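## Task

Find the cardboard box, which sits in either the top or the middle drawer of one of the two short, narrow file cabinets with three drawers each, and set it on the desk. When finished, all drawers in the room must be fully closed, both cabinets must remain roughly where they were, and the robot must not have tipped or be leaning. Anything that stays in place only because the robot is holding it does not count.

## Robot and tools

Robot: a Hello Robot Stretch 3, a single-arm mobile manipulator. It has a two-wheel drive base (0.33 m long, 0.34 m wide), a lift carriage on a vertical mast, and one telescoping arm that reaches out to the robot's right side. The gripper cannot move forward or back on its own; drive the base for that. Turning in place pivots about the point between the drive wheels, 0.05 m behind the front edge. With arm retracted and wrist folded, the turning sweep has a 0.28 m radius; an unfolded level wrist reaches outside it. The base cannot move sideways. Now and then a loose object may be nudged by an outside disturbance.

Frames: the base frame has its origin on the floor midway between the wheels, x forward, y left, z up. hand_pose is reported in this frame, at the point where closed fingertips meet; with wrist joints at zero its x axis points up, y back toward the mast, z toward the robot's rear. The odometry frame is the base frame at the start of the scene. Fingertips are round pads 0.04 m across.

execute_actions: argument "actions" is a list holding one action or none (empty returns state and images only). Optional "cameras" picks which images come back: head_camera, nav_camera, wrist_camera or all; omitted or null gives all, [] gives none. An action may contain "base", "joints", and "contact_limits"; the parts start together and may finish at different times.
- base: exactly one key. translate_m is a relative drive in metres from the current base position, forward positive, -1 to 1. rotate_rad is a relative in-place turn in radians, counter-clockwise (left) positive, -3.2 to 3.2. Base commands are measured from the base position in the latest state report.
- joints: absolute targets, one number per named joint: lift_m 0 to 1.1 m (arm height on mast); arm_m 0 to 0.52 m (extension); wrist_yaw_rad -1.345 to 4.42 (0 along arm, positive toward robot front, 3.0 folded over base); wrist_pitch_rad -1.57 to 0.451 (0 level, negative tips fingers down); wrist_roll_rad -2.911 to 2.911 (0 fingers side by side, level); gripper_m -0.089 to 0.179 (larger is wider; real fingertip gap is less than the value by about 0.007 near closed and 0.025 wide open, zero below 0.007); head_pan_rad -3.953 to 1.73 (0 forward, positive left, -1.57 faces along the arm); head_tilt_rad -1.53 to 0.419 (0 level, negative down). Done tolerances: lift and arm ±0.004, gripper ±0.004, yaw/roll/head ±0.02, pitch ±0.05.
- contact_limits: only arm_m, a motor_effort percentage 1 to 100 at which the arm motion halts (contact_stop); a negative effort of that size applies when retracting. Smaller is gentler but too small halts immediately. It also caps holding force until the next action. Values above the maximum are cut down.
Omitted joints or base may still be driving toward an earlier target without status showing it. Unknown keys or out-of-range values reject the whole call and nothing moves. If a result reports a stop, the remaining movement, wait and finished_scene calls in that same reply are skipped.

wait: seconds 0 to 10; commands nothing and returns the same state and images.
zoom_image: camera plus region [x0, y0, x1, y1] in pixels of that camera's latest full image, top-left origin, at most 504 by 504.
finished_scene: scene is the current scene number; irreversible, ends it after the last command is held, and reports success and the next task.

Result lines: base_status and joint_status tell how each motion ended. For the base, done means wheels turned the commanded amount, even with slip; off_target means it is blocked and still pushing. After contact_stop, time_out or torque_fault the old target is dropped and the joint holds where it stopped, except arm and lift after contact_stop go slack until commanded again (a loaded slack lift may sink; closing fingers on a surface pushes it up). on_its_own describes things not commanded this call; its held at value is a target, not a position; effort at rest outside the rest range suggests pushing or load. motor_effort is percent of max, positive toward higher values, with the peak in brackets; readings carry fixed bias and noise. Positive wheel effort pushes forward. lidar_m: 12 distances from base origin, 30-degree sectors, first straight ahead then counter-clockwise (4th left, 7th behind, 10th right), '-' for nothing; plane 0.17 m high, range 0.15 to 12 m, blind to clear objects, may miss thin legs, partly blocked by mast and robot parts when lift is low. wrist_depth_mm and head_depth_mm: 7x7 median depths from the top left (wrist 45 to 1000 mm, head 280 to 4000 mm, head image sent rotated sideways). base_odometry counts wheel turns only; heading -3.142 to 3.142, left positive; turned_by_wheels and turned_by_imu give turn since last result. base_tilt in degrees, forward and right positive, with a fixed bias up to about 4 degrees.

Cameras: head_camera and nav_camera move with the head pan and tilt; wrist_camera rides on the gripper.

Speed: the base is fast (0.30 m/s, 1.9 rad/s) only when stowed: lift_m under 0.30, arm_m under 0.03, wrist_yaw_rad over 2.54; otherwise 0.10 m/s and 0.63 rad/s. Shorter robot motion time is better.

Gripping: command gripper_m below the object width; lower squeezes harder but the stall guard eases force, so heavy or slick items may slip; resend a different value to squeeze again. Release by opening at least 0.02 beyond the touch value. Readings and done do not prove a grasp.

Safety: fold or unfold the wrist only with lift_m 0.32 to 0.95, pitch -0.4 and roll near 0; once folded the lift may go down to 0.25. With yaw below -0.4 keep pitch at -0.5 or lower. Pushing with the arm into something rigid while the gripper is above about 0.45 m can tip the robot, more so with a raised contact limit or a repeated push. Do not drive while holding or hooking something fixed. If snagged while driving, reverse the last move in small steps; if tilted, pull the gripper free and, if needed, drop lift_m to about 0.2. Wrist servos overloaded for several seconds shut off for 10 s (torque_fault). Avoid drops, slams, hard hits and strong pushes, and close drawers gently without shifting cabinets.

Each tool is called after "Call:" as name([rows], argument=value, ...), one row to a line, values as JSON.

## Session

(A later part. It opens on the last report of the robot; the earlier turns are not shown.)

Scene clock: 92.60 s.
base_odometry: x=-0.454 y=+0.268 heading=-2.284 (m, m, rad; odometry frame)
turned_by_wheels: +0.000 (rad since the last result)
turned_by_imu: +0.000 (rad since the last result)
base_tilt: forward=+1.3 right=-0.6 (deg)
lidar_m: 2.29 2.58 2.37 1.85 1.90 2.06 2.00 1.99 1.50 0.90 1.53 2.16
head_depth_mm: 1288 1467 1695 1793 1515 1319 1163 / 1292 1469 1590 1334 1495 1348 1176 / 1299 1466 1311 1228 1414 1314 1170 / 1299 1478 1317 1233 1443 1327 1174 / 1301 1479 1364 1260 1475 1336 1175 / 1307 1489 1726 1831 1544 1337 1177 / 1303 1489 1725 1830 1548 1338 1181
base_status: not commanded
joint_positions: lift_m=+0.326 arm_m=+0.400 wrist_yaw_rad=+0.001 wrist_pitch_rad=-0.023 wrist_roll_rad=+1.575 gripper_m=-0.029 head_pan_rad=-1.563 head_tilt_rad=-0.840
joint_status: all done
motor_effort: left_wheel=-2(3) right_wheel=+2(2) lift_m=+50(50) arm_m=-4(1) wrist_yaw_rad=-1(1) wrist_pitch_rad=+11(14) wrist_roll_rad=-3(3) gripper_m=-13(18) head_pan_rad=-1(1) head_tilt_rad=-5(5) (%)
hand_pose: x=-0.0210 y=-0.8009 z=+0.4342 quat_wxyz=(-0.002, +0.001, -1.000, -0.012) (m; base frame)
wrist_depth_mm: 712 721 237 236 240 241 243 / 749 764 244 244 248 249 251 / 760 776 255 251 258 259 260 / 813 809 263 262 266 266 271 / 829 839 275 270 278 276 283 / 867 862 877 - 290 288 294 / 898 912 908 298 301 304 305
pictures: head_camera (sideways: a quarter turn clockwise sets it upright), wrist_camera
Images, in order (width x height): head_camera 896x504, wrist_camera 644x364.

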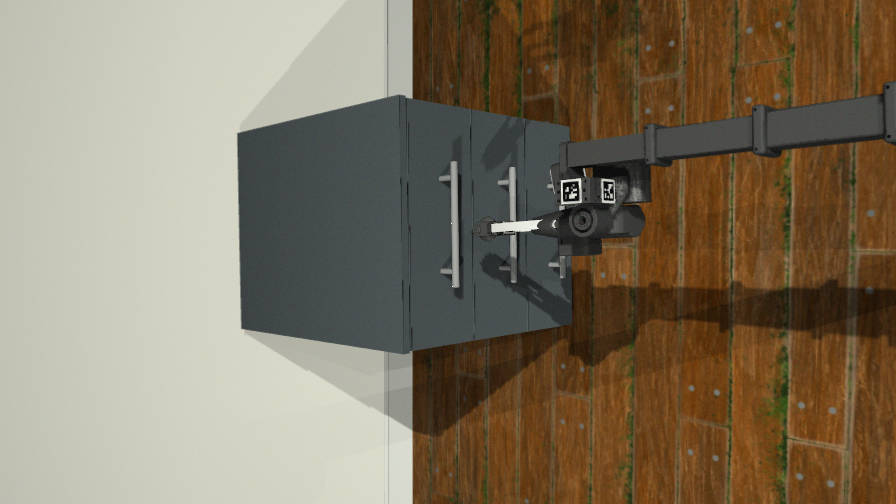

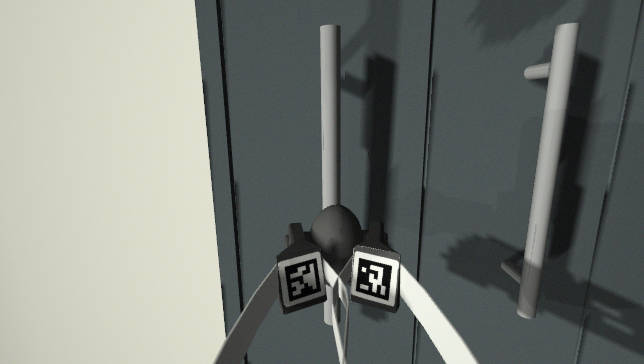

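Call:
execute_actions([
  {"joints": {"gripper_m": 0.05}},
], cameras=[])

Call:
execute_actions([
  {"joints": {"arm_m": 0.495}, "contact_limits": {"arm_m": 14}},
], cameras=["head_camera", "wrist_camera"])

Scene clock: 95.30 s.
base_odometry: x=-0.454 y=+0.268 heading=-2.284 (m, m, rad; odometry frame)
turned_by_wheels: +0.000 (rad since the last result)
turned_by_imu: +0.000 (rad since the last result)
base_tilt: forward=+1.2 right=-0.7 (deg)
lidar_m: 2.29 2.59 2.37 1.86 1.90 2.06 2.00 2.00 1.50 0.90 1.54 2.15
head_depth_mm: 1284 1469 1685 1777 1519 1317 1162 / 1292 1464 1585 1330 1500 1349 1176 / 1291 1477 1310 1232 1414 1316 1169 / 1299 1478 1315 1214 1441 1327 1170 / 1301 1484 1362 1264 1473 1333 1173 / 1307 1491 1709 1829 1533 1331 1179 / 1314 1490 1723 1830 1548 1339 1179
base_status: not commanded
joint_positions: lift_m=+0.326 arm_m=+0.400 wrist_yaw_rad=+0.001 wrist_pitch_rad=-0.023 wrist_roll_rad=+1.575 gripper_m=+0.050 head_pan_rad=-1.563 head_tilt_rad=-0.840
joint_status: all done
motor_effort: left_wheel=-2(2) right_wheel=+1(1) lift_m=+50(50) arm_m=-4(4) wrist_yaw_rad=+0(0) wrist_pitch_rad=+11(11) wrist_roll_rad=-3(3) gripper_m=+1(81) head_pan_rad=-2(2) head_tilt_rad=-4(4) (%)
hand_pose: x=-0.0210 y=-0.8009 z=+0.4342 quat_wxyz=(-0.002, +0.001, -1.000, -0.012) (m; base frame)
wrist_depth_mm: 720 727 238 237 240 242 242 / 739 753 244 243 248 250 252 / 766 782 255 252 259 257 261 / 809 808 264 263 266 267 272 / 843 833 845 272 275 278 283 / 864 883 865 282 292 287 293 / 916 910 298 298 301 304 305
pictures: none
No camera images: the call's "cameras" was empty. Leave "cameras" out to get every camera's image.

Scene clock: 97.10 s.
base_odometry: x=-0.454 y=+0.268 heading=-2.284 (m, m, rad; odometry frame)
turned_by_wheels: +0.000 (rad since the last result)
turned_by_imu: +0.000 (rad since the last result)
base_tilt: forward=+1.2 right=-0.7 (deg)
lidar_m: 2.28 2.58 2.37 1.85 1.89 2.05 2.00 1.99 1.50 0.91 1.53 2.16
head_depth_mm: 1291 1459 1693 1795 1519 1316 1160 / 1292 1468 1595 1336 1496 1329 1185 / 1299 1472 1305 1228 1462 1324 1171 / 1300 1480 1312 1230 1472 1329 1171 / 1306 1482 1365 1263 1473 1333 1178 / 1306 1484 1724 1826 1548 1339 1177 / 1311 1485 1732 1832 1548 1336 1186
base_status: not commanded
joint_positions: lift_m=+0.326 arm_m=+0.485 wrist_yaw_rad=+0.002 wrist_pitch_rad=-0.018 wrist_roll_rad=+1.575 gripper_m=+0.050 head_pan_rad=-1.563 head_tilt_rad=-0.840
joint_status: arm_m contact_stop (moved +0.085 of +0.095)
on_its_own: arm_m is slack since a contact_stop, until your next command for it (your +0.495 is given up)
motor_effort: left_wheel=-2(3) right_wheel=+1(3) lift_m=+50(49) arm_m=+0(13) wrist_yaw_rad=-2(1) wrist_pitch_rad=+8(11) wrist_roll_rad=-3(3) gripper_m=+0(1) head_pan_rad=-2(1) head_tilt_rad=-5(4) (%)
contact_limits: arm_m 14 (drawing in: default 27, maximum 44; extending or still: default 36, maximum 59)
hand_pose: x=-0.0207 y=-0.8859 z=+0.4357 quat_wxyz=(-0.002, +0.001, -1.000, -0.009) (m; base frame)
wrist_depth_mm: 650 647 159 157 161 162 163 / 664 674 164 163 167 168 169 / 686 701 171 170 172 174 175 / 725 727 176 176 180 181 182 / 756 759 181 183 186 188 190 / 790 802 190 191 196 195 197 / 822 823 199 199 203 203 203
pictures: head_camera (sideways: a quarter turn clockwise sets it upright), wrist_camera
Images, in order (width x height): head_camera 896x504, wrist_camera 644x364.

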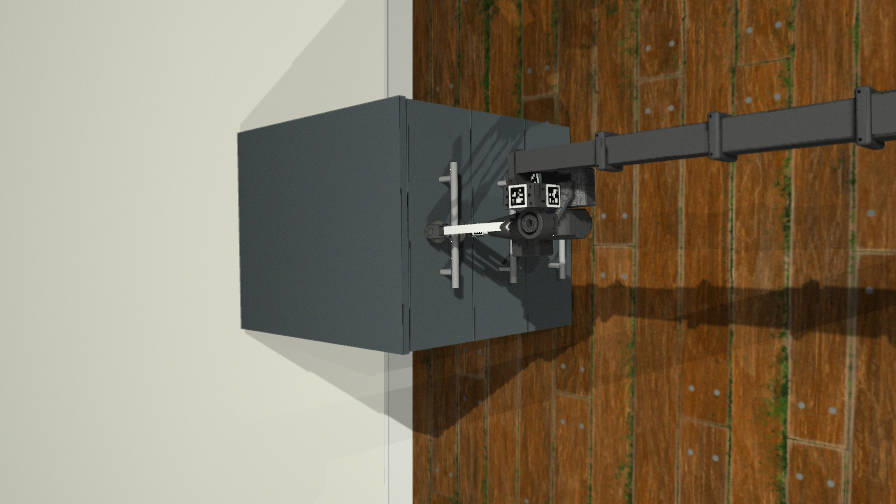

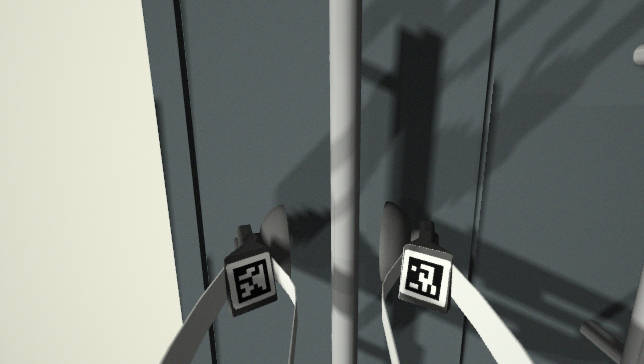

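Call:
execute_actions([
  {"joints": {"arm_m": 0.481, "gripper_m": -0.05}},
], cameras=["wrist_camera"])

Call:
execute_actions([
  {"joints": {"arm_m": 0.42}},
], cameras=["head_camera", "wrist_camera"])

Scene clock: 100.03 s.
base_odometry: x=-0.454 y=+0.268 heading=-2.284 (m, m, rad; odometry frame)
turned_by_wheels: +0.000 (rad since the last result)
turned_by_imu: -0.001 (rad since the last result)
base_tilt: forward=+1.2 right=-0.6 (deg)
lidar_m: 2.28 2.58 2.36 1.86 1.90 2.05 2.00 2.00 1.50 0.91 1.53 2.15
head_depth_mm: 1293 1458 1695 1794 1524 1323 1158 / 1294 1473 1591 1336 1493 1336 1187 / 1294 1471 1307 1223 - 1325 1167 / 1301 1475 1310 1224 1465 1329 1176 / 1310 1487 1364 1266 1476 1329 1178 / 1304 1485 1720 1825 1551 1335 1172 / 1304 1487 1728 1829 1545 1338 1178
base_status: not commanded
joint_positions: lift_m=+0.326 arm_m=+0.481 wrist_yaw_rad=+0.002 wrist_pitch_rad=-0.028 wrist_roll_rad=+1.575 gripper_m=-0.049 head_pan_rad=-1.563 head_tilt_rad=-0.840
joint_status: all done
motor_effort: left_wheel=-2(1) right_wheel=+1(1) lift_m=+49(49) arm_m=-4(3) wrist_yaw_rad=-2(1) wrist_pitch_rad=+14(16) wrist_roll_rad=-3(3) gripper_m=-28(100) head_pan_rad=-2(2) head_tilt_rad=-5(4) (%)
hand_pose: x=-0.0207 y=-0.8817 z=+0.4330 quat_wxyz=(-0.002, +0.001, -1.000, -0.014) (m; base frame)
wrist_depth_mm: 646 637 160 160 163 166 168 / 665 667 165 166 168 172 175 / 683 704 171 172 175 178 181 / 719 720 179 178 182 186 187 / 750 755 184 148 188 193 195 / 775 783 191 175 195 202 201 / 825 824 201 201 205 209 207
pictures: wrist_camera
Images, in order (width x height): wrist_camera 644x364.

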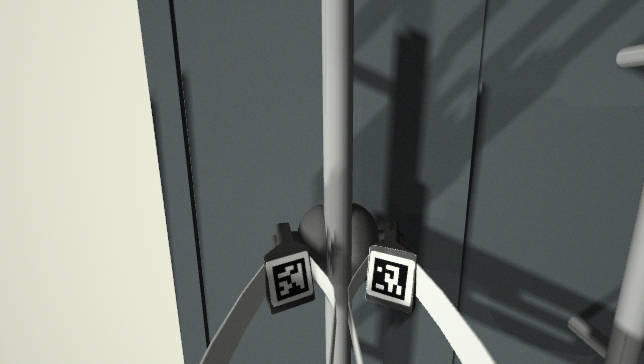

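Scene clock: 101.63 s.
base_odometry: x=-0.454 y=+0.268 heading=-2.284 (m, m, rad; odometry frame)
turned_by_wheels: +0.000 (rad since the last result)
turned_by_imu: +0.000 (rad since the last result)
base_tilt: forward=+1.2 right=-0.5 (deg)
lidar_m: 2.28 2.58 2.37 1.86 1.89 2.05 2.00 2.00 1.50 0.90 1.53 2.15
head_depth_mm: 1290 1460 1686 1786 1517 1320 1163 / 1293 1467 1597 1222 1494 1352 1177 / 1296 1475 1308 1164 1418 1327 1174 / 1300 1473 1311 1167 1440 1332 1175 / 1305 1479 1359 1199 1471 1331 1172 / 1306 1486 1719 1818 1550 1334 1179 / 1312 1483 1729 1821 1548 1340 1182
base_status: not commanded
joint_positions: lift_m=+0.326 arm_m=+0.420 wrist_yaw_rad=+0.004 wrist_pitch_rad=-0.029 wrist_roll_rad=+1.575 gripper_m=-0.042 head_pan_rad=-1.563 head_tilt_rad=-0.840
joint_status: all done
on_its_own: gripper_m is held at -0.043, not at your -0.050, by its stall guard, which is still easing
motor_effort: left_wheel=-1(1) right_wheel=+0(1) lift_m=+49(49) arm_m=-5(7) wrist_yaw_rad=-3(3) wrist_pitch_rad=+14(15) wrist_roll_rad=-3(3) gripper_m=-26(28) head_pan_rad=-1(2) head_tilt_rad=-4(4) (%)
hand_pose: x=-0.0203 y=-0.8207 z=+0.4327 quat_wxyz=(-0.002, +0.002, -1.000, -0.015) (m; base frame)
wrist_depth_mm: 701 697 159 158 163 223 225 / 724 735 165 165 169 231 233 / 745 748 171 171 175 240 242 / 775 783 178 177 181 248 252 / 823 822 185 148 188 259 262 / 843 874 192 174 196 268 274 / 892 895 203 201 206 282 285
pictures: head_camera (sideways: a quarter turn clockwise sets it upright), wrist_camera
Images, in order (width x height): head_camera 896x504, wrist_camera 644x364.

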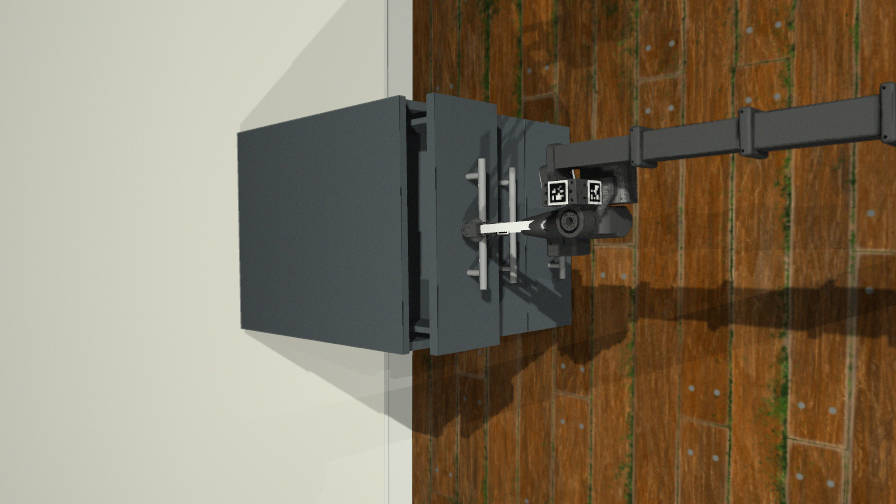

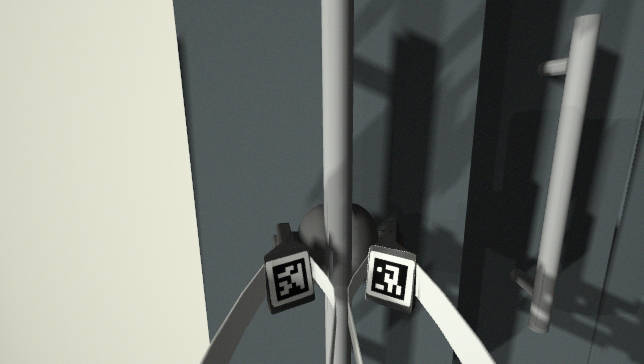

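The drawer is opening. I'll pull it further with a gentle limit so the cabinet isn't dragged at the drawer's end stop.

Call:
execute_actions([
  {"joints": {"arm_m": 0.18, "head_tilt_rad": -1.0}, "contact_limits": {"arm_m": 16}},
], cameras=["head_camera"])

Scene clock: 105.93 s.
base_odometry: x=-0.454 y=+0.268 heading=-2.284 (m, m, rad; odometry frame)
turned_by_wheels: +0.000 (rad since the last result)
turned_by_imu: -0.001 (rad since the last result)
base_tilt: forward=+1.2 right=-0.6 (deg)
lidar_m: 2.29 2.58 2.36 1.85 1.89 2.05 2.00 2.00 1.49 0.90 1.53 2.15
head_depth_mm: 1371 1606 1779 1573 1385 1244 1122 / 1373 1494 1267 1073 1390 1241 - / 1376 1278 1242 1025 1418 1211 1156 / 1380 1286 1245 1023 1427 1247 1144 / 1388 1330 1248 1071 1396 1253 1134 / 1386 1613 1804 1599 1407 1258 1133 / 1387 1623 1806 1598 1410 1259 1140
base_status: not commanded
joint_positions: lift_m=+0.326 arm_m=+0.180 wrist_yaw_rad=+0.016 wrist_pitch_rad=-0.032 wrist_roll_rad=+1.575 gripper_m=-0.030 head_pan_rad=-1.563 head_tilt_rad=-0.988
joint_status: all done
on_its_own: gripper_m is held at -0.031, not at your -0.050, by its stall guard, which is not easing now; wrist_yaw_rad is at rest, and its effort (-15) is outside its rest range (-12 to +12)
motor_effort: left_wheel=+1(1) right_wheel=-3(3) lift_m=+49(49) arm_m=-4(5) wrist_yaw_rad=-15(15) wrist_pitch_rad=+16(15) wrist_roll_rad=-3(3) gripper_m=-20(23) head_pan_rad=-1(1) head_tilt_rad=-6(17) (%)
contact_limits: arm_m 16 (drawing in: default 27, maximum 44; extending or still: default 36, maximum 59)
hand_pose: x=-0.0174 y=-0.5806 z=+0.4321 quat_wxyz=(-0.002, +0.008, -1.000, -0.016) (m; base frame)
wrist_depth_mm: 914 890 159 159 163 442 452 / 944 953 164 164 168 464 467 / 970 - 171 171 175 477 478 / - - 178 178 182 498 495 / - - 186 148 188 528 500 / - - 193 157 197 689 507 / - - 205 202 207 696 500
pictures: head_camera (sideways: a quarter turn clockwise sets it upright)
Images, in order (width x height): head_camera 896x504.

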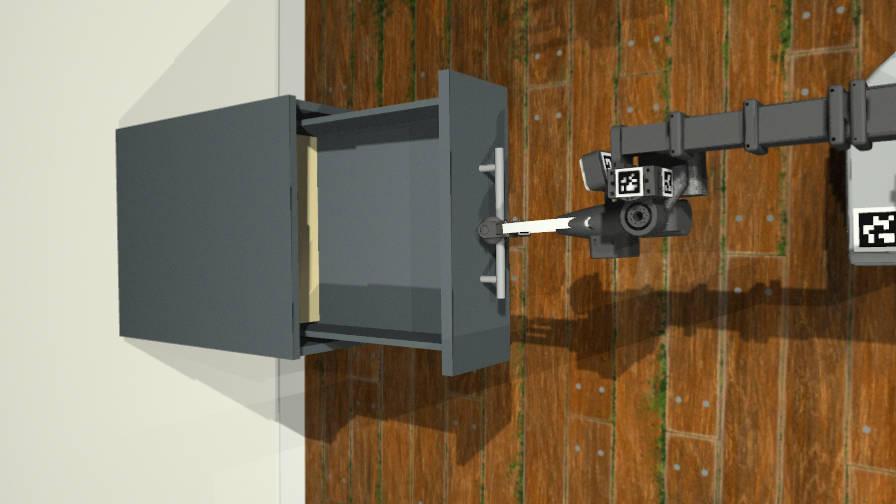

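Call:
execute_actions([
  {"base": {"translate_m": 0.008}, "joints": {"arm_m": 0.09}, "contact_limits": {"arm_m": 14}},
], cameras=["head_camera"])

Scene clock: 110.30 s.
base_odometry: x=-0.460 y=+0.262 heading=-2.284 (m, m, rad; odometry frame)
turned_by_wheels: +0.000 (rad since the last result)
turned_by_imu: -0.001 (rad since the last result)
base_tilt: forward=+1.2 right=-0.6 (deg)
lidar_m: 2.28 2.57 2.36 1.86 1.89 2.07 2.01 2.00 0.93 0.91 1.53 2.15
head_depth_mm: 1369 1597 1780 1579 1392 1243 1123 / 1370 1488 1211 1090 1369 1263 1140 / 1372 1281 1215 1124 1370 - 1147 / 1377 1283 1217 1122 1375 1234 1144 / 1380 1329 1223 1106 1381 1255 1130 / 1390 1623 1805 1603 1406 1255 1136 / 1386 1625 1813 1613 1411 1261 1136
base_status: done
joint_positions: lift_m=+0.326 arm_m=+0.090 wrist_yaw_rad=-0.003 wrist_pitch_rad=-0.023 wrist_roll_rad=+1.575 gripper_m=-0.030 head_pan_rad=-1.563 head_tilt_rad=-0.988
joint_status: all done
on_its_own: gripper_m is held at -0.031, not at your -0.050, by its stall guard, which is not easing now
motor_effort: left_wheel=-2(6) right_wheel=+2(5) lift_m=+49(49) arm_m=-4(10) wrist_yaw_rad=+3(15) wrist_pitch_rad=+11(15) wrist_roll_rad=-3(3) gripper_m=-14(21) head_pan_rad=-2(1) head_tilt_rad=-5(6) (%)
contact_limits: arm_m 14 (drawing in: default 27, maximum 44; extending or still: default 36, maximum 59)
hand_pose: x=-0.0220 y=-0.4909 z=+0.4342 quat_wxyz=(-0.002, -0.001, -1.000, -0.012) (m; base frame)
wrist_depth_mm: - - 205 204 206 533 498 / - - 211 211 214 547 500 / - - 220 219 221 569 499 / - - 228 226 229 589 501 / - - 238 234 240 613 503 / - - - - - 750 508 / - - - 255 258 758 510
pictures: head_camera (sideways: a quarter turn clockwise sets it upright)
Images, in order (width x height): head_camera 896x504.

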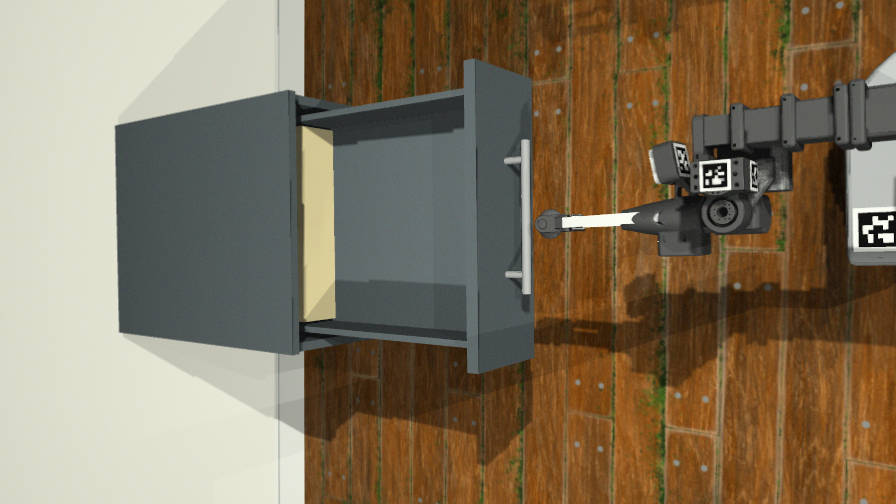

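Call:
zoom_image(camera="head_camera", region=[260, 80, 480, 380])

Region (260, 80, 480, 380) of head_camera's 896x504 image, scaled by 1.680, with more detail than that image has; it fills the left 370 columns of this view, and the rest is white.

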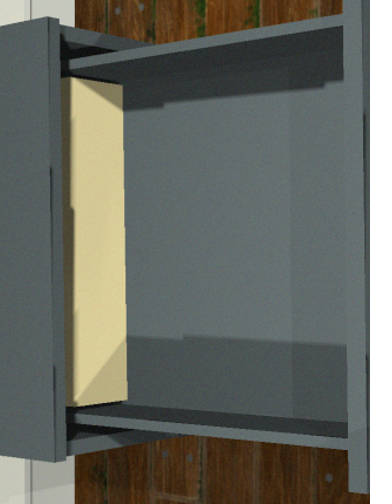

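Call:
execute_actions([
  {"joints": {"gripper_m": 0.055}},
], cameras=[])

Call:
execute_actions([
  {"joints": {"arm_m": 0.49}, "contact_limits": {"arm_m": 18}},
], cameras=["head_camera", "wrist_camera"])

Scene clock: 125.30 s.
base_odometry: x=-0.460 y=+0.262 heading=-2.284 (m, m, rad; odometry frame)
turned_by_wheels: +0.000 (rad since the last result)
turned_by_imu: -0.001 (rad since the last result)
base_tilt: forward=+1.2 right=-0.6 (deg)
lidar_m: 2.28 2.57 2.36 1.85 1.89 2.06 2.01 2.00 0.94 0.90 1.53 2.14
head_depth_mm: 1373 1596 1783 1575 1389 1244 1124 / 1372 1492 1213 1089 1367 1266 1137 / 1377 1282 1213 1120 1374 - 1143 / 1381 1281 1218 1126 1377 1233 1148 / 1382 1320 1221 1104 1385 1252 1132 / 1385 1623 1804 1596 1411 1258 1136 / 1386 1614 1813 1602 1412 1258 1138
base_status: not commanded
joint_positions: lift_m=+0.326 arm_m=+0.090 wrist_yaw_rad=-0.003 wrist_pitch_rad=-0.023 wrist_roll_rad=+1.575 gripper_m=+0.055 head_pan_rad=-1.563 head_tilt_rad=-0.988
joint_status: all done
motor_effort: left_wheel=-1(2) right_wheel=+2(2) lift_m=+49(48) arm_m=-5(3) wrist_yaw_rad=+3(4) wrist_pitch_rad=+11(11) wrist_roll_rad=-3(3) gripper_m=+1(82) head_pan_rad=-1(2) head_tilt_rad=-5(5) (%)
hand_pose: x=-0.0220 y=-0.4909 z=+0.4342 quat_wxyz=(-0.002, -0.001, -1.000, -0.012) (m; base frame)
wrist_depth_mm: - - 205 204 207 533 499 / - - 211 211 214 553 501 / - - 221 220 222 562 505 / - - 229 225 230 585 505 / - - - 235 241 606 506 / - - - 244 248 703 501 / - - 259 256 259 748 510
pictures: none
No camera images: the call's "cameras" was empty. Leave "cameras" out to get every camera's image.

Scene clock: 129.50 s.
base_odometry: x=-0.460 y=+0.262 heading=-2.284 (m, m, rad; odometry frame)
turned_by_wheels: +0.000 (rad since the last result)
turned_by_imu: -0.001 (rad since the last result)
base_tilt: forward=+1.2 right=-0.7 (deg)
lidar_m: 2.27 2.58 2.36 1.85 1.90 2.06 2.01 1.99 0.93 0.91 1.53 2.15
head_depth_mm: 1367 1590 1775 1572 1385 1241 1125 / 1370 1490 1250 1546 1392 1252 1145 / 1381 1276 1181 1487 1393 1247 1153 / 1375 1289 1182 1504 1402 1258 1147 / 1379 1322 1183 1529 1405 1252 1129 / 1383 1619 1802 1597 1407 1255 1136 / 1380 1629 1811 1606 1409 1260 1139
base_status: not commanded
joint_positions: lift_m=+0.326 arm_m=+0.489 wrist_yaw_rad=+0.002 wrist_pitch_rad=-0.016 wrist_roll_rad=+1.575 gripper_m=+0.055 head_pan_rad=-1.563 head_tilt_rad=-0.989
joint_status: all done
on_its_own: arm_m is at rest, and its effort (+15) is outside its rest range (-14 to +14)
motor_effort: left_wheel=-3(4) right_wheel=+2(3) lift_m=+49(49) arm_m=+15(18) wrist_yaw_rad=+0(3) wrist_pitch_rad=+7(11) wrist_roll_rad=-3(3) gripper_m=-2(1) head_pan_rad=+0(1) head_tilt_rad=-5(5) (%)
contact_limits: arm_m 18 (drawing in: default 27, maximum 44; extending or still: default 36, maximum 59)
hand_pose: x=-0.0209 y=-0.8896 z=+0.4361 quat_wxyz=(-0.002, +0.001, -1.000, -0.008) (m; base frame)
wrist_depth_mm: 642 642 157 156 158 160 161 / 669 670 162 161 165 166 166 / 706 699 168 166 170 172 172 / 719 729 175 173 178 179 180 / 752 753 180 182 182 187 187 / 785 797 190 188 193 194 196 / 820 831 198 197 199 203 201
pictures: head_camera (sideways: a quarter turn clockwise sets it upright), wrist_camera
Images, in order (width x height): head_camera 896x504, wrist_camera 644x364.

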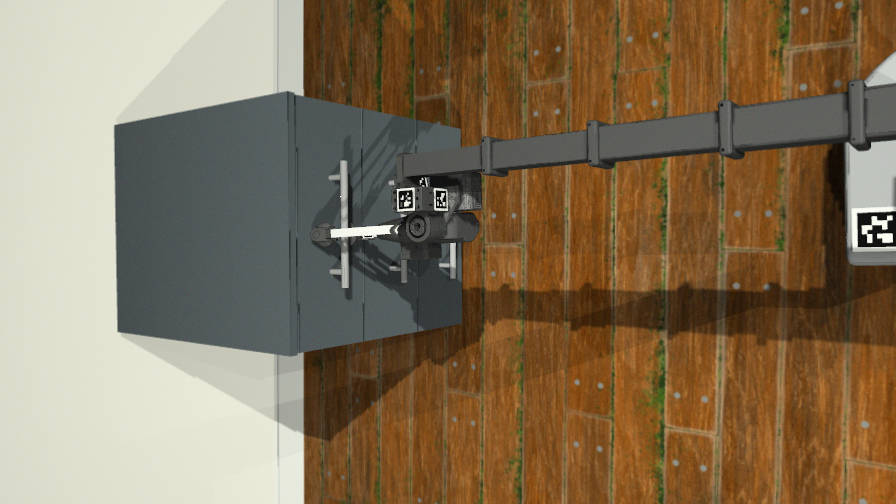

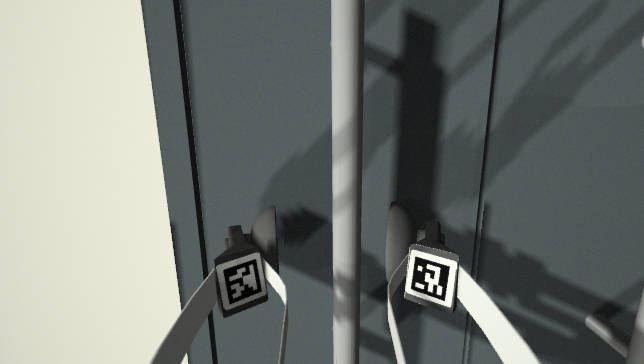

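Call:
execute_actions([
  {"joints": {"arm_m": 0.42}},
], cameras=[])

Call:
execute_actions([
  {"joints": {"lift_m": 0.165}},
], cameras=["wrist_camera"])

Scene clock: 133.47 s.
base_odometry: x=-0.460 y=+0.262 heading=-2.284 (m, m, rad; odometry frame)
turned_by_wheels: +0.000 (rad since the last result)
turned_by_imu: -0.001 (rad since the last result)
base_tilt: forward=+1.2 right=-0.6 (deg)
lidar_m: 2.27 2.57 2.37 1.86 1.90 2.06 2.01 2.00 0.94 0.91 1.53 2.15
head_depth_mm: 1363 1599 1780 1568 1388 1248 1121 / 1373 1492 1248 1546 1392 1249 1137 / 1382 1276 1178 1379 1385 1249 1151 / 1377 1286 1180 1422 1398 1258 1146 / 1383 1316 1182 1523 1407 1257 1132 / 1387 1621 1801 1595 1406 1256 1135 / 1385 1622 1804 1597 1407 1264 1136
base_status: not commanded
joint_positions: lift_m=+0.326 arm_m=+0.420 wrist_yaw_rad=+0.002 wrist_pitch_rad=-0.017 wrist_roll_rad=+1.575 gripper_m=+0.055 head_pan_rad=-1.563 head_tilt_rad=-0.989
joint_status: all done
motor_effort: left_wheel=-1(2) right_wheel=+1(1) lift_m=+49(49) arm_m=-4(12) wrist_yaw_rad=-1(1) wrist_pitch_rad=+8(9) wrist_roll_rad=-3(3) gripper_m=-1(2) head_pan_rad=-1(2) head_tilt_rad=-5(4) (%)
hand_pose: x=-0.0209 y=-0.8211 z=+0.4358 quat_wxyz=(-0.002, +0.001, -1.000, -0.009) (m; base frame)
wrist_depth_mm: 704 709 220 220 223 224 223 / 727 741 228 228 230 231 231 / 763 753 234 235 238 241 241 / 794 802 247 245 249 249 251 / 833 836 256 255 256 260 261 / 867 860 846 265 270 269 271 / 874 903 280 278 280 281 285
pictures: none
No camera images: the call's "cameras" was empty. Leave "cameras" out to get every camera's image.

Scene clock: 135.77 s.
base_odometry: x=-0.460 y=+0.262 heading=-2.284 (m, m, rad; odometry frame)
turned_by_wheels: +0.000 (rad since the last result)
turned_by_imu: +0.000 (rad since the last result)
base_tilt: forward=+1.2 right=-0.8 (deg)
lidar_m: 2.28 2.58 2.36 1.86 1.90 2.06 2.00 1.99 0.93 0.91 1.52 2.15
head_depth_mm: 1371 1598 1772 1580 1393 1246 1125 / 1375 1496 1255 1548 1389 1243 1142 / 1378 1277 1181 1475 1349 1249 1148 / 1376 1283 1183 1440 1378 1256 1145 / 1385 1325 1180 1528 1405 1257 1133 / 1387 1624 1813 1594 1405 1259 1134 / 1386 1612 1805 1602 1407 1260 1136
base_status: not commanded
joint_positions: lift_m=+0.165 arm_m=+0.420 wrist_yaw_rad=+0.002 wrist_pitch_rad=-0.017 wrist_roll_rad=+1.575 gripper_m=+0.055 head_pan_rad=-1.563 head_tilt_rad=-0.989
joint_status: all done
motor_effort: left_wheel=-2(2) right_wheel=+1(1) lift_m=+38(40) arm_m=-4(4) wrist_yaw_rad=-1(1) wrist_pitch_rad=+8(8) wrist_roll_rad=-3(3) gripper_m=-1(1) head_pan_rad=-1(2) head_tilt_rad=-5(4) (%)
hand_pose: x=-0.0209 y=-0.8210 z=+0.2751 quat_wxyz=(-0.002, +0.001, -1.000, -0.009) (m; base frame)
wrist_depth_mm: 213 217 219 218 221 225 225 / 220 225 228 226 230 232 231 / 228 232 237 233 239 240 241 / 238 240 244 244 248 250 248 / 249 252 251 252 255 259 264 / 261 260 262 263 270 267 276 / 271 271 275 277 280 281 289
pictures: wrist_camera
Images, in order (width x height): wrist_camera 644x364.

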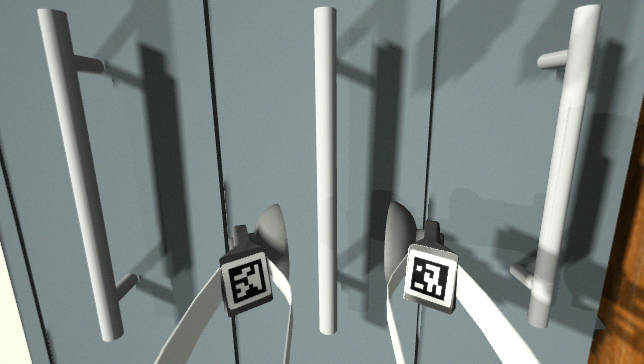

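Call:
execute_actions([
  {"joints": {"lift_m": 0.171, "arm_m": 0.482}, "contact_limits": {"arm_m": 14}},
], cameras=[])

Call:
execute_actions([
  {"joints": {"gripper_m": -0.04}},
], cameras=["wrist_camera"])

Call:
execute_actions([
  {"joints": {"arm_m": 0.20}, "contact_limits": {"arm_m": 16}},
], cameras=["head_camera", "wrist_camera"])

Scene clock: 140.07 s.
base_odometry: x=-0.460 y=+0.262 heading=-2.284 (m, m, rad; odometry frame)
turned_by_wheels: +0.000 (rad since the last result)
turned_by_imu: -0.001 (rad since the last result)
base_tilt: forward=+1.3 right=-0.5 (deg)
lidar_m: 2.28 2.57 2.36 1.86 1.90 2.06 2.00 2.00 0.94 0.91 1.53 2.16
head_depth_mm: 1368 1595 1773 1581 1385 1248 1126 / 1372 1498 1253 1547 1394 1244 1149 / 1375 1280 1175 1427 1374 1253 1143 / 1383 1277 1179 1423 1403 1246 1145 / 1384 1320 1183 1531 1404 1254 1130 / 1386 1626 1798 1592 1405 1255 1136 / 1381 1628 1814 1598 1406 1256 1139
base_status: not commanded
joint_positions: lift_m=+0.171 arm_m=+0.482 wrist_yaw_rad=+0.002 wrist_pitch_rad=-0.018 wrist_roll_rad=+1.575 gripper_m=+0.055 head_pan_rad=-1.563 head_tilt_rad=-0.989
joint_status: all done
motor_effort: left_wheel=-1(2) right_wheel=+1(1) lift_m=+50(52) arm_m=+4(6) wrist_yaw_rad=-1(1) wrist_pitch_rad=+8(8) wrist_roll_rad=-3(3) gripper_m=-1(0) head_pan_rad=-2(2) head_tilt_rad=-4(5) (%)
contact_limits: arm_m 14 (drawing in: default 27, maximum 44; extending or still: default 36, maximum 59)
hand_pose: x=-0.0209 y=-0.8825 z=+0.2807 quat_wxyz=(-0.002, +0.001, -1.000, -0.009) (m; base frame)
wrist_depth_mm: 161 162 162 164 165 167 167 / 167 168 169 168 171 172 174 / 173 174 175 174 177 179 180 / 179 180 181 181 184 186 187 / 186 187 189 188 190 194 194 / 192 194 194 196 201 201 202 / 194 202 207 205 207 209 208
pictures: none
No camera images: the call's "cameras" was empty. Leave "cameras" out to get every camera's image.

Scene clock: 141.50 s.
base_odometry: x=-0.460 y=+0.262 heading=-2.284 (m, m, rad; odometry frame)
turned_by_wheels: +0.000 (rad since the last result)
turned_by_imu: +0.000 (rad since the last result)
base_tilt: forward=+1.2 right=-0.6 (deg)
lidar_m: 2.28 2.57 2.36 1.86 1.90 2.06 2.01 1.99 0.93 0.91 1.53 2.15
head_depth_mm: 1374 1600 1774 1578 1387 1239 1125 / 1368 1496 1253 1537 1396 1243 1146 / 1371 1277 1181 1431 1370 1245 1147 / 1382 1280 1181 1423 1404 1250 1146 / 1387 1320 1183 1534 1403 1256 1131 / 1389 1617 1798 1591 1405 1252 1137 / 1383 1621 1811 1600 1410 1259 1135
base_status: not commanded
joint_positions: lift_m=+0.171 arm_m=+0.482 wrist_yaw_rad=+0.002 wrist_pitch_rad=-0.028 wrist_roll_rad=+1.575 gripper_m=-0.039 head_pan_rad=-1.563 head_tilt_rad=-0.989
joint_status: all done
motor_effort: left_wheel=-1(2) right_wheel=+1(1) lift_m=+50(50) arm_m=+0(4) wrist_yaw_rad=-1(0) wrist_pitch_rad=+13(15) wrist_roll_rad=-3(3) gripper_m=-24(97) head_pan_rad=-1(2) head_tilt_rad=-5(5) (%)
hand_pose: x=-0.0209 y=-0.8824 z=+0.2781 quat_wxyz=(-0.002, +0.001, -1.000, -0.014) (m; base frame)
wrist_depth_mm: 160 161 162 161 165 167 169 / 166 167 167 168 171 175 175 / 172 173 174 174 177 181 182 / 178 178 181 181 184 187 189 / 184 186 187 152 191 195 196 / 191 193 195 160 200 203 204 / 197 201 204 204 208 212 206
pictures: wrist_camera
Images, in order (width x height): wrist_camera 644x364.

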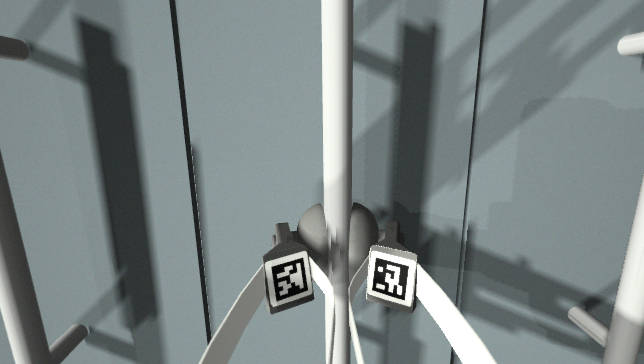

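Scene clock: 144.80 s.
base_odometry: x=-0.460 y=+0.262 heading=-2.283 (m, m, rad; odometry frame)
turned_by_wheels: +0.000 (rad since the last result)
turned_by_imu: +0.000 (rad since the last result)
base_tilt: forward=+1.2 right=-0.8 (deg)
lidar_m: 2.28 2.58 2.36 1.86 1.90 2.06 2.01 1.99 0.94 0.91 1.53 2.15
head_depth_mm: 1370 1587 1776 1573 1393 1239 1123 / 1375 1495 1252 1517 1370 1246 1142 / 1376 1281 1178 1301 1351 1212 1148 / 1381 1285 1178 1299 1368 1230 1148 / 1381 1319 1214 1312 1356 1255 1134 / 1382 1619 1803 1591 1401 1253 1137 / 1383 1625 1802 1598 1405 1258 1138
base_status: not commanded
joint_positions: lift_m=+0.171 arm_m=+0.200 wrist_yaw_rad=+0.019 wrist_pitch_rad=-0.031 wrist_roll_rad=+1.576 gripper_m=-0.030 head_pan_rad=-1.563 head_tilt_rad=-0.989
joint_status: all done
on_its_own: gripper_m is held at -0.031, not at your -0.040, by its stall guard, which is not easing now; wrist_yaw_rad is at rest, and its effort (-18) is outside its rest range (-12 to +12)
motor_effort: left_wheel=+2(2) right_wheel=-4(4) lift_m=+50(50) arm_m=-4(10) wrist_yaw_rad=-18(18) wrist_pitch_rad=+15(15) wrist_roll_rad=-3(3) gripper_m=-20(25) head_pan_rad=-2(2) head_tilt_rad=-4(5) (%)
contact_limits: arm_m 16 (drawing in: default 27, maximum 44; extending or still: default 36, maximum 59)
hand_pose: x=-0.0165 y=-0.6006 z=+0.2772 quat_wxyz=(-0.002, +0.010, -1.000, -0.016) (m; base frame)
wrist_depth_mm: 880 413 160 159 162 411 319 / 905 433 166 166 169 438 321 / 939 454 172 172 176 438 321 / - - 180 179 183 446 323 / - - 188 151 190 474 322 / - - 196 158 200 479 324 / - - 209 205 210 452 327
pictures: head_camera (sideways: a quarter turn clockwise sets it upright), wrist_camera
Images, in order (width x height): head_camera 896x504, wrist_camera 644x364.

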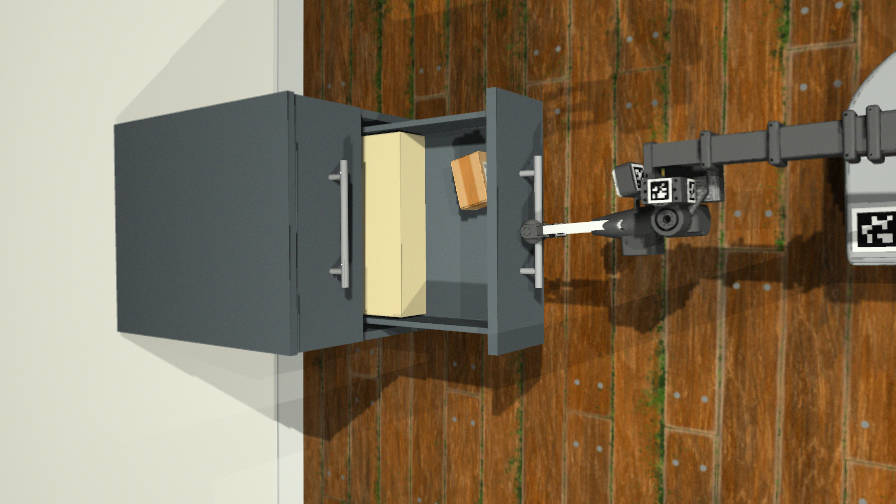

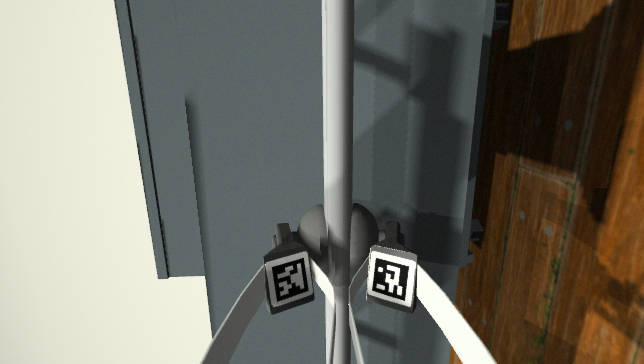

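Call:
execute_actions([
  {"base": {"translate_m": 0.006}, "joints": {"arm_m": 0.15}, "contact_limits": {"arm_m": 14}},
], cameras=[])

Call:
execute_actions([
  {"joints": {"gripper_m": 0.06}},
], cameras=[])

Call:
execute_actions([
  {"joints": {"arm_m": 0.08, "head_tilt_rad": -1.1}},
], cameras=["head_camera"])

Scene clock: 150.73 s.
base_odometry: x=-0.464 y=+0.258 heading=-2.283 (m, m, rad; odometry frame)
turned_by_wheels: +0.000 (rad since the last result)
turned_by_imu: -0.001 (rad since the last result)
base_tilt: forward=+1.2 right=-0.7 (deg)
lidar_m: 2.27 2.56 2.37 1.85 1.90 2.07 2.01 1.99 0.94 0.91 1.53 2.16
head_depth_mm: 1370 1597 1776 1580 1393 1244 1125 / 1373 1383 1214 1489 1350 1247 1139 / 1379 1280 1183 1278 1326 - 1151 / 1378 1283 1180 1274 1334 1234 1147 / 1384 1321 1222 1302 1338 1254 1137 / 1383 1623 1801 1598 1402 1257 1135 / 1394 1624 1807 1597 1409 1258 1140
base_status: done
joint_positions: lift_m=+0.171 arm_m=+0.150 wrist_yaw_rad=+0.004 wrist_pitch_rad=-0.032 wrist_roll_rad=+1.576 gripper_m=-0.030 head_pan_rad=-1.563 head_tilt_rad=-0.989
joint_status: all done
on_its_own: gripper_m is held at -0.031, not at your -0.040, by its stall guard, which is not easing now
motor_effort: left_wheel=-1(6) right_wheel=+0(3) lift_m=+50(50) arm_m=-5(9) wrist_yaw_rad=-3(18) wrist_pitch_rad=+15(15) wrist_roll_rad=-3(3) gripper_m=-21(20) head_pan_rad=-2(2) head_tilt_rad=-5(4) (%)
contact_limits: arm_m 14 (drawing in: default 27, maximum 44; extending or still: default 36, maximum 59)
hand_pose: x=-0.0204 y=-0.5506 z=+0.2770 quat_wxyz=(-0.002, +0.002, -1.000, -0.016) (m; base frame)
wrist_depth_mm: 914 471 161 162 165 409 318 / 959 958 166 167 171 435 319 / - - 173 173 177 436 323 / - - 181 180 184 447 322 / - - 188 151 191 475 324 / - - 196 159 199 477 323 / - - 206 204 209 450 327
pictures: none
No camera images: the call's "cameras" was empty. Leave "cameras" out to get every camera's image.

Scene clock: 152.13 s.
base_odometry: x=-0.464 y=+0.258 heading=-2.283 (m, m, rad; odometry frame)
turned_by_wheels: +0.000 (rad since the last result)
turned_by_imu: +0.000 (rad since the last result)
base_tilt: forward=+1.3 right=-0.6 (deg)
lidar_m: 2.27 2.56 2.37 1.86 1.90 2.07 2.01 2.00 0.94 0.91 1.53 2.16
head_depth_mm: 1369 1596 1770 1573 1388 1243 1124 / 1375 1382 1215 1492 1348 1246 1143 / 1376 1277 1182 1276 1331 - 1150 / 1383 1279 1184 1279 1331 1234 1149 / 1381 1321 1216 1299 1334 1256 1132 / 1390 1615 1797 1593 1403 1255 1138 / 1391 1624 1814 1598 1409 1260 1139
base_status: not commanded
joint_positions: lift_m=+0.171 arm_m=+0.150 wrist_yaw_rad=+0.003 wrist_pitch_rad=-0.023 wrist_roll_rad=+1.576 gripper_m=+0.060 head_pan_rad=-1.563 head_tilt_rad=-0.989
joint_status: all done
motor_effort: left_wheel=-1(1) right_wheel=+0(0) lift_m=+50(50) arm_m=-3(5) wrist_yaw_rad=-2(2) wrist_pitch_rad=+11(16) wrist_roll_rad=-3(3) gripper_m=+1(82) head_pan_rad=-1(2) head_tilt_rad=-5(5) (%)
hand_pose: x=-0.0206 y=-0.5508 z=+0.2792 quat_wxyz=(-0.002, +0.001, -1.000, -0.012) (m; base frame)
wrist_depth_mm: 920 912 162 162 165 417 321 / 983 988 168 168 170 418 322 / - - 175 174 177 450 326 / - - 181 180 184 450 327 / - - 190 188 191 451 326 / - - 546 195 201 455 329 / - - 207 203 208 534 331
pictures: none
No camera images: the call's "cameras" was empty. Leave "cameras" out to get every camera's image.

Scene clock: 153.83 s.
base_odometry: x=-0.464 y=+0.258 heading=-2.283 (m, m, rad; odometry frame)
turned_by_wheels: +0.000 (rad since the last result)
turned_by_imu: +0.000 (rad since the last result)
base_tilt: forward=+1.1 right=-0.7 (deg)
lidar_m: 2.27 2.57 2.37 1.86 1.89 2.07 2.01 1.99 0.93 0.91 1.53 2.15
head_depth_mm: 1448 1719 1654 1473 1329 1212 1126 / 1358 1156 1571 1286 1337 1226 - / 1298 1137 1261 1183 1338 - - / 1302 1144 1264 1249 1337 1214 1104 / 1333 1145 1286 1253 1338 1221 1118 / 1460 1751 1668 1492 1346 1223 1122 / 1461 1749 1678 1496 1346 1228 1122
base_status: not commanded
joint_positions: lift_m=+0.171 arm_m=+0.080 wrist_yaw_rad=+0.002 wrist_pitch_rad=-0.023 wrist_roll_rad=+1.576 gripper_m=+0.060 head_pan_rad=-1.563 head_tilt_rad=-1.086
joint_status: all done
motor_effort: left_wheel=-1(1) right_wheel=+0(0) lift_m=+50(50) arm_m=-4(2) wrist_yaw_rad=-1(2) wrist_pitch_rad=+11(11) wrist_roll_rad=-3(3) gripper_m=+1(1) head_pan_rad=-2(2) head_tilt_rad=-6(15) (%)
hand_pose: x=-0.0208 y=-0.4809 z=+0.2793 quat_wxyz=(-0.002, +0.001, -1.000, -0.012) (m; base frame)
wrist_depth_mm: - - 231 227 230 474 322 / - - 237 234 239 475 324 / - - 247 243 247 485 326 / - - 551 253 256 483 328 / - - 603 263 269 486 331 / - - - 271 279 453 331 / - - - 284 294 524 331
pictures: head_camera (sideways: a quarter turn clockwise sets it upright)
Images, in order (width x height): head_camera 896x504.

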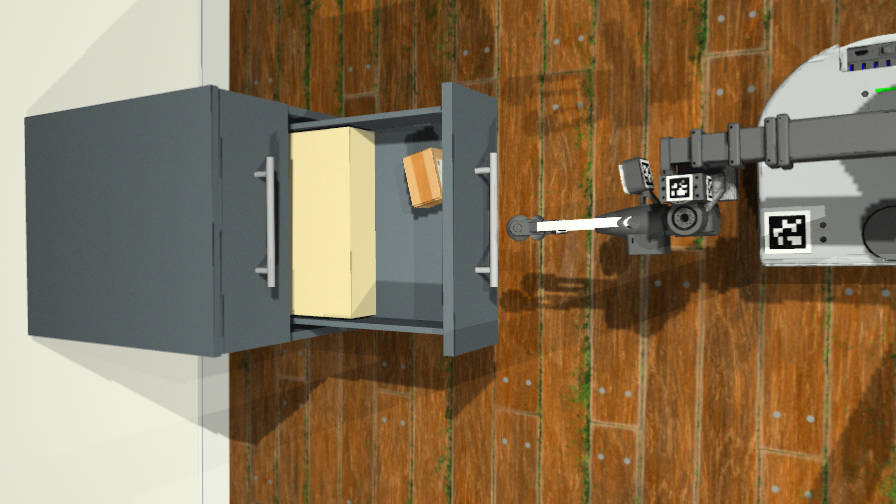

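Call:
execute_actions([
  {"base": {"translate_m": -0.09}, "joints": {"lift_m": 0.56, "wrist_pitch_rad": -1.5, "wrist_roll_rad": 0.0, "gripper_m": 0.13}},
], cameras=[])

Call:
execute_actions([
  {"joints": {"arm_m": 0.42}},
], cameras=["head_camera", "wrist_camera"])

Scene clock: 162.53 s.
base_odometry: x=-0.405 y=+0.326 heading=-2.283 (m, m, rad; odometry frame)
turned_by_wheels: +0.000 (rad since the last result)
turned_by_imu: -0.002 (rad since the last result)
base_tilt: forward=+1.2 right=-0.7 (deg)
lidar_m: 2.37 2.65 2.37 1.84 1.90 1.98 1.93 1.99 1.49 0.90 0.95 2.15
head_depth_mm: 1440 1718 1646 1477 1328 1226 1126 / 1443 1727 1656 1475 - - - / 1328 1139 1295 1181 - 1200 - / 1295 1143 1256 1189 1339 1206 1103 / 1302 1140 1261 1251 1341 1221 1122 / 1398 1171 1608 1422 1338 1219 1124 / 1459 1740 1674 1489 1346 1226 1126
base_status: done
joint_positions: lift_m=+0.560 arm_m=+0.080 wrist_yaw_rad=+0.002 wrist_pitch_rad=-1.496 wrist_roll_rad=+0.005 gripper_m=+0.130 head_pan_rad=-1.563 head_tilt_rad=-1.086
joint_status: all done
motor_effort: left_wheel=-2(7) right_wheel=+2(2) lift_m=+50(50) arm_m=-3(4) wrist_yaw_rad=-1(1) wrist_pitch_rad=-3(10) wrist_roll_rad=-3(7) gripper_m=+1(81) head_pan_rad=-2(2) head_tilt_rad=-5(6) (%)
hand_pose: x=-0.0216 y=-0.2205 z=+0.4412 quat_wxyz=(+0.518, +0.480, -0.519, -0.482) (m; base frame)
wrist_depth_mm: 570 562 561 560 558 556 556 / 574 589 573 574 574 573 571 / 586 593 593 584 588 580 581 / 607 603 606 601 602 602 592 / 625 620 607 - - 604 609 / 634 636 634 - - - 624 / 662 654 650 - - 649 645
pictures: none
No camera images: the call's "cameras" was empty. Leave "cameras" out to get every camera's image.

Scene clock: 166.23 s.
base_odometry: x=-0.405 y=+0.326 heading=-2.283 (m, m, rad; odometry frame)
turned_by_wheels: +0.000 (rad since the last result)
turned_by_imu: -0.001 (rad since the last result)
base_tilt: forward=+1.3 right=-0.7 (deg)
lidar_m: 2.36 2.65 2.37 1.84 1.90 1.98 1.92 1.99 1.49 0.90 0.95 2.15
head_depth_mm: 1443 1723 1647 1473 1335 1227 1123 / 1442 1727 1680 - - 1229 - / 1318 1136 1310 1160 1336 1225 - / 1295 1142 1253 1187 1340 1218 1105 / 1304 1143 1262 1250 1336 1221 1117 / 1391 1172 1615 1426 1346 1228 1123 / 1455 1745 1678 1494 1346 1226 1122
base_status: not commanded
joint_positions: lift_m=+0.560 arm_m=+0.420 wrist_yaw_rad=+0.001 wrist_pitch_rad=-1.496 wrist_roll_rad=+0.004 gripper_m=+0.130 head_pan_rad=-1.563 head_tilt_rad=-1.087
joint_status: all done
motor_effort: left_wheel=-2(1) right_wheel=+1(1) lift_m=+50(50) arm_m=+3(7) wrist_yaw_rad=+0(1) wrist_pitch_rad=-3(3) wrist_roll_rad=-2(3) gripper_m=+0(1) head_pan_rad=-2(2) head_tilt_rad=-5(5) (%)
hand_pose: x=-0.0216 y=-0.5598 z=+0.4412 quat_wxyz=(+0.517, +0.480, -0.519, -0.482) (m; base frame)
wrist_depth_mm: 308 362 360 355 354 556 558 / 327 369 368 323 328 572 564 / 318 375 374 374 371 581 579 / 614 331 327 326 601 594 592 / 624 616 610 619 612 608 607 / 640 632 631 632 631 - 629 / 654 657 647 645 636 642 640
pictures: head_camera (sideways: a quarter turn clockwise sets it upright), wrist_camera
Images, in order (width x height): head_camera 896x504, wrist_camera 644x364.

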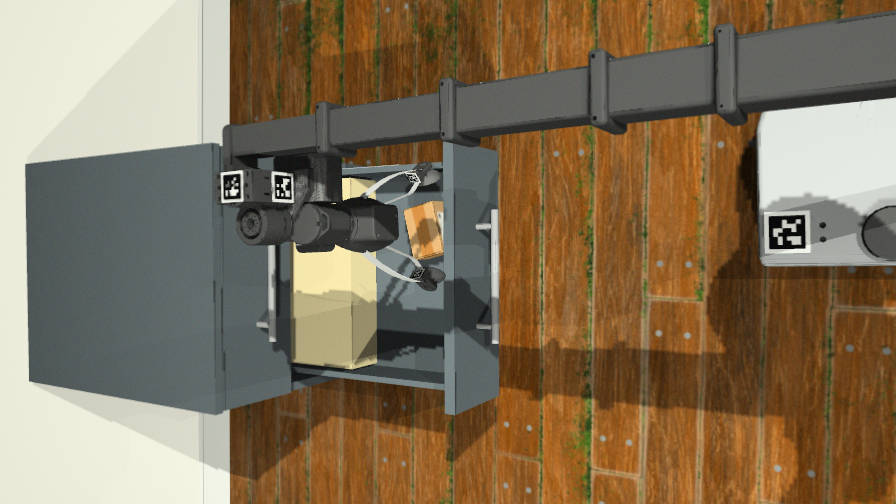

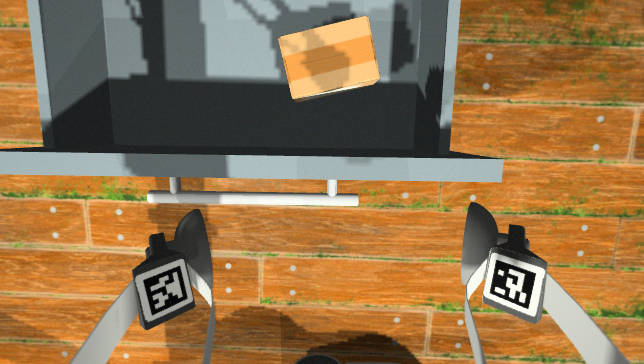

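Call:
execute_actions([
  {"joints": {"arm_m": 0.518, "wrist_pitch_rad": -1.37, "wrist_roll_rad": -0.23, "lift_m": 0.48, "gripper_m": 0.14}},
], cameras=["head_camera", "wrist_camera"])

Scene clock: 186.50 s.
base_odometry: x=-0.405 y=+0.326 heading=-2.283 (m, m, rad; odometry frame)
turned_by_wheels: +0.000 (rad since the last result)
turned_by_imu: -0.001 (rad since the last result)
base_tilt: forward=+1.2 right=-0.6 (deg)
lidar_m: 2.36 2.64 2.37 1.85 1.90 1.98 1.92 1.99 1.50 0.91 0.95 2.15
head_depth_mm: 1439 1726 1645 1470 1327 1213 1126 / 1444 1724 1660 1475 1352 - - / 1326 1135 - 1171 1334 1223 - / 1294 1142 1281 1193 1336 1217 1105 / 1303 1145 1263 1249 1341 1219 1122 / 1394 1169 1622 1426 1343 1225 1119 / 1466 1756 1682 1492 1343 1225 1122
base_status: not commanded
joint_positions: lift_m=+0.480 arm_m=+0.517 wrist_yaw_rad=+0.001 wrist_pitch_rad=-1.373 wrist_roll_rad=-0.225 gripper_m=+0.140 head_pan_rad=-1.563 head_tilt_rad=-1.087
joint_status: all done
motor_effort: left_wheel=-1(1) right_wheel=+2(1) lift_m=+38(43) arm_m=+4(7) wrist_yaw_rad=+0(0) wrist_pitch_rad=+1(2) wrist_roll_rad=-3(4) gripper_m=+0(49) head_pan_rad=-2(1) head_tilt_rad=-6(5) (%)
hand_pose: x=-0.0216 y=-0.6890 z=+0.3629 quat_wxyz=(+0.605, +0.496, -0.481, -0.395) (m; base frame)
wrist_depth_mm: 269 298 268 231 231 233 523 / 280 301 301 305 284 243 526 / 294 303 304 305 309 275 531 / 299 304 304 262 310 529 536 / 303 305 306 260 307 533 533 / 236 - 308 313 310 - 547 / 187 198 225 255 260 544 539
pictures: head_camera (sideways: a quarter turn clockwise sets it upright), wrist_camera
Images, in order (width x height): head_camera 896x504, wrist_camera 644x364.

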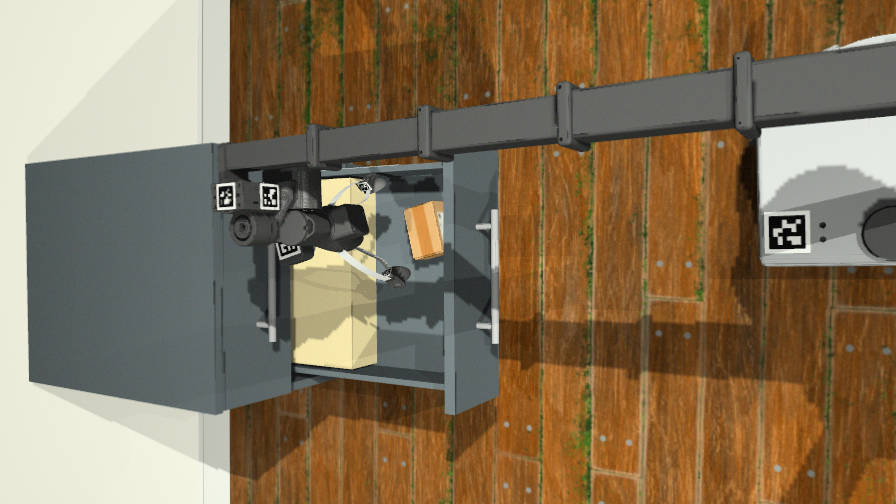

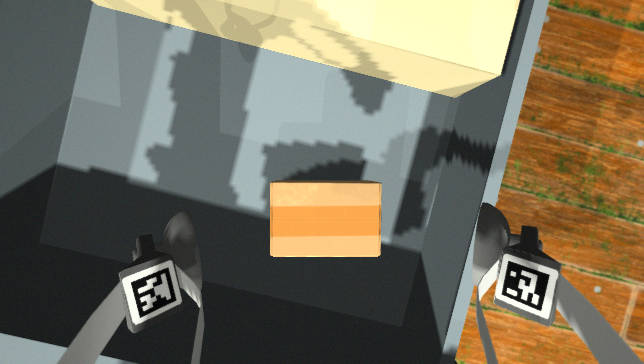

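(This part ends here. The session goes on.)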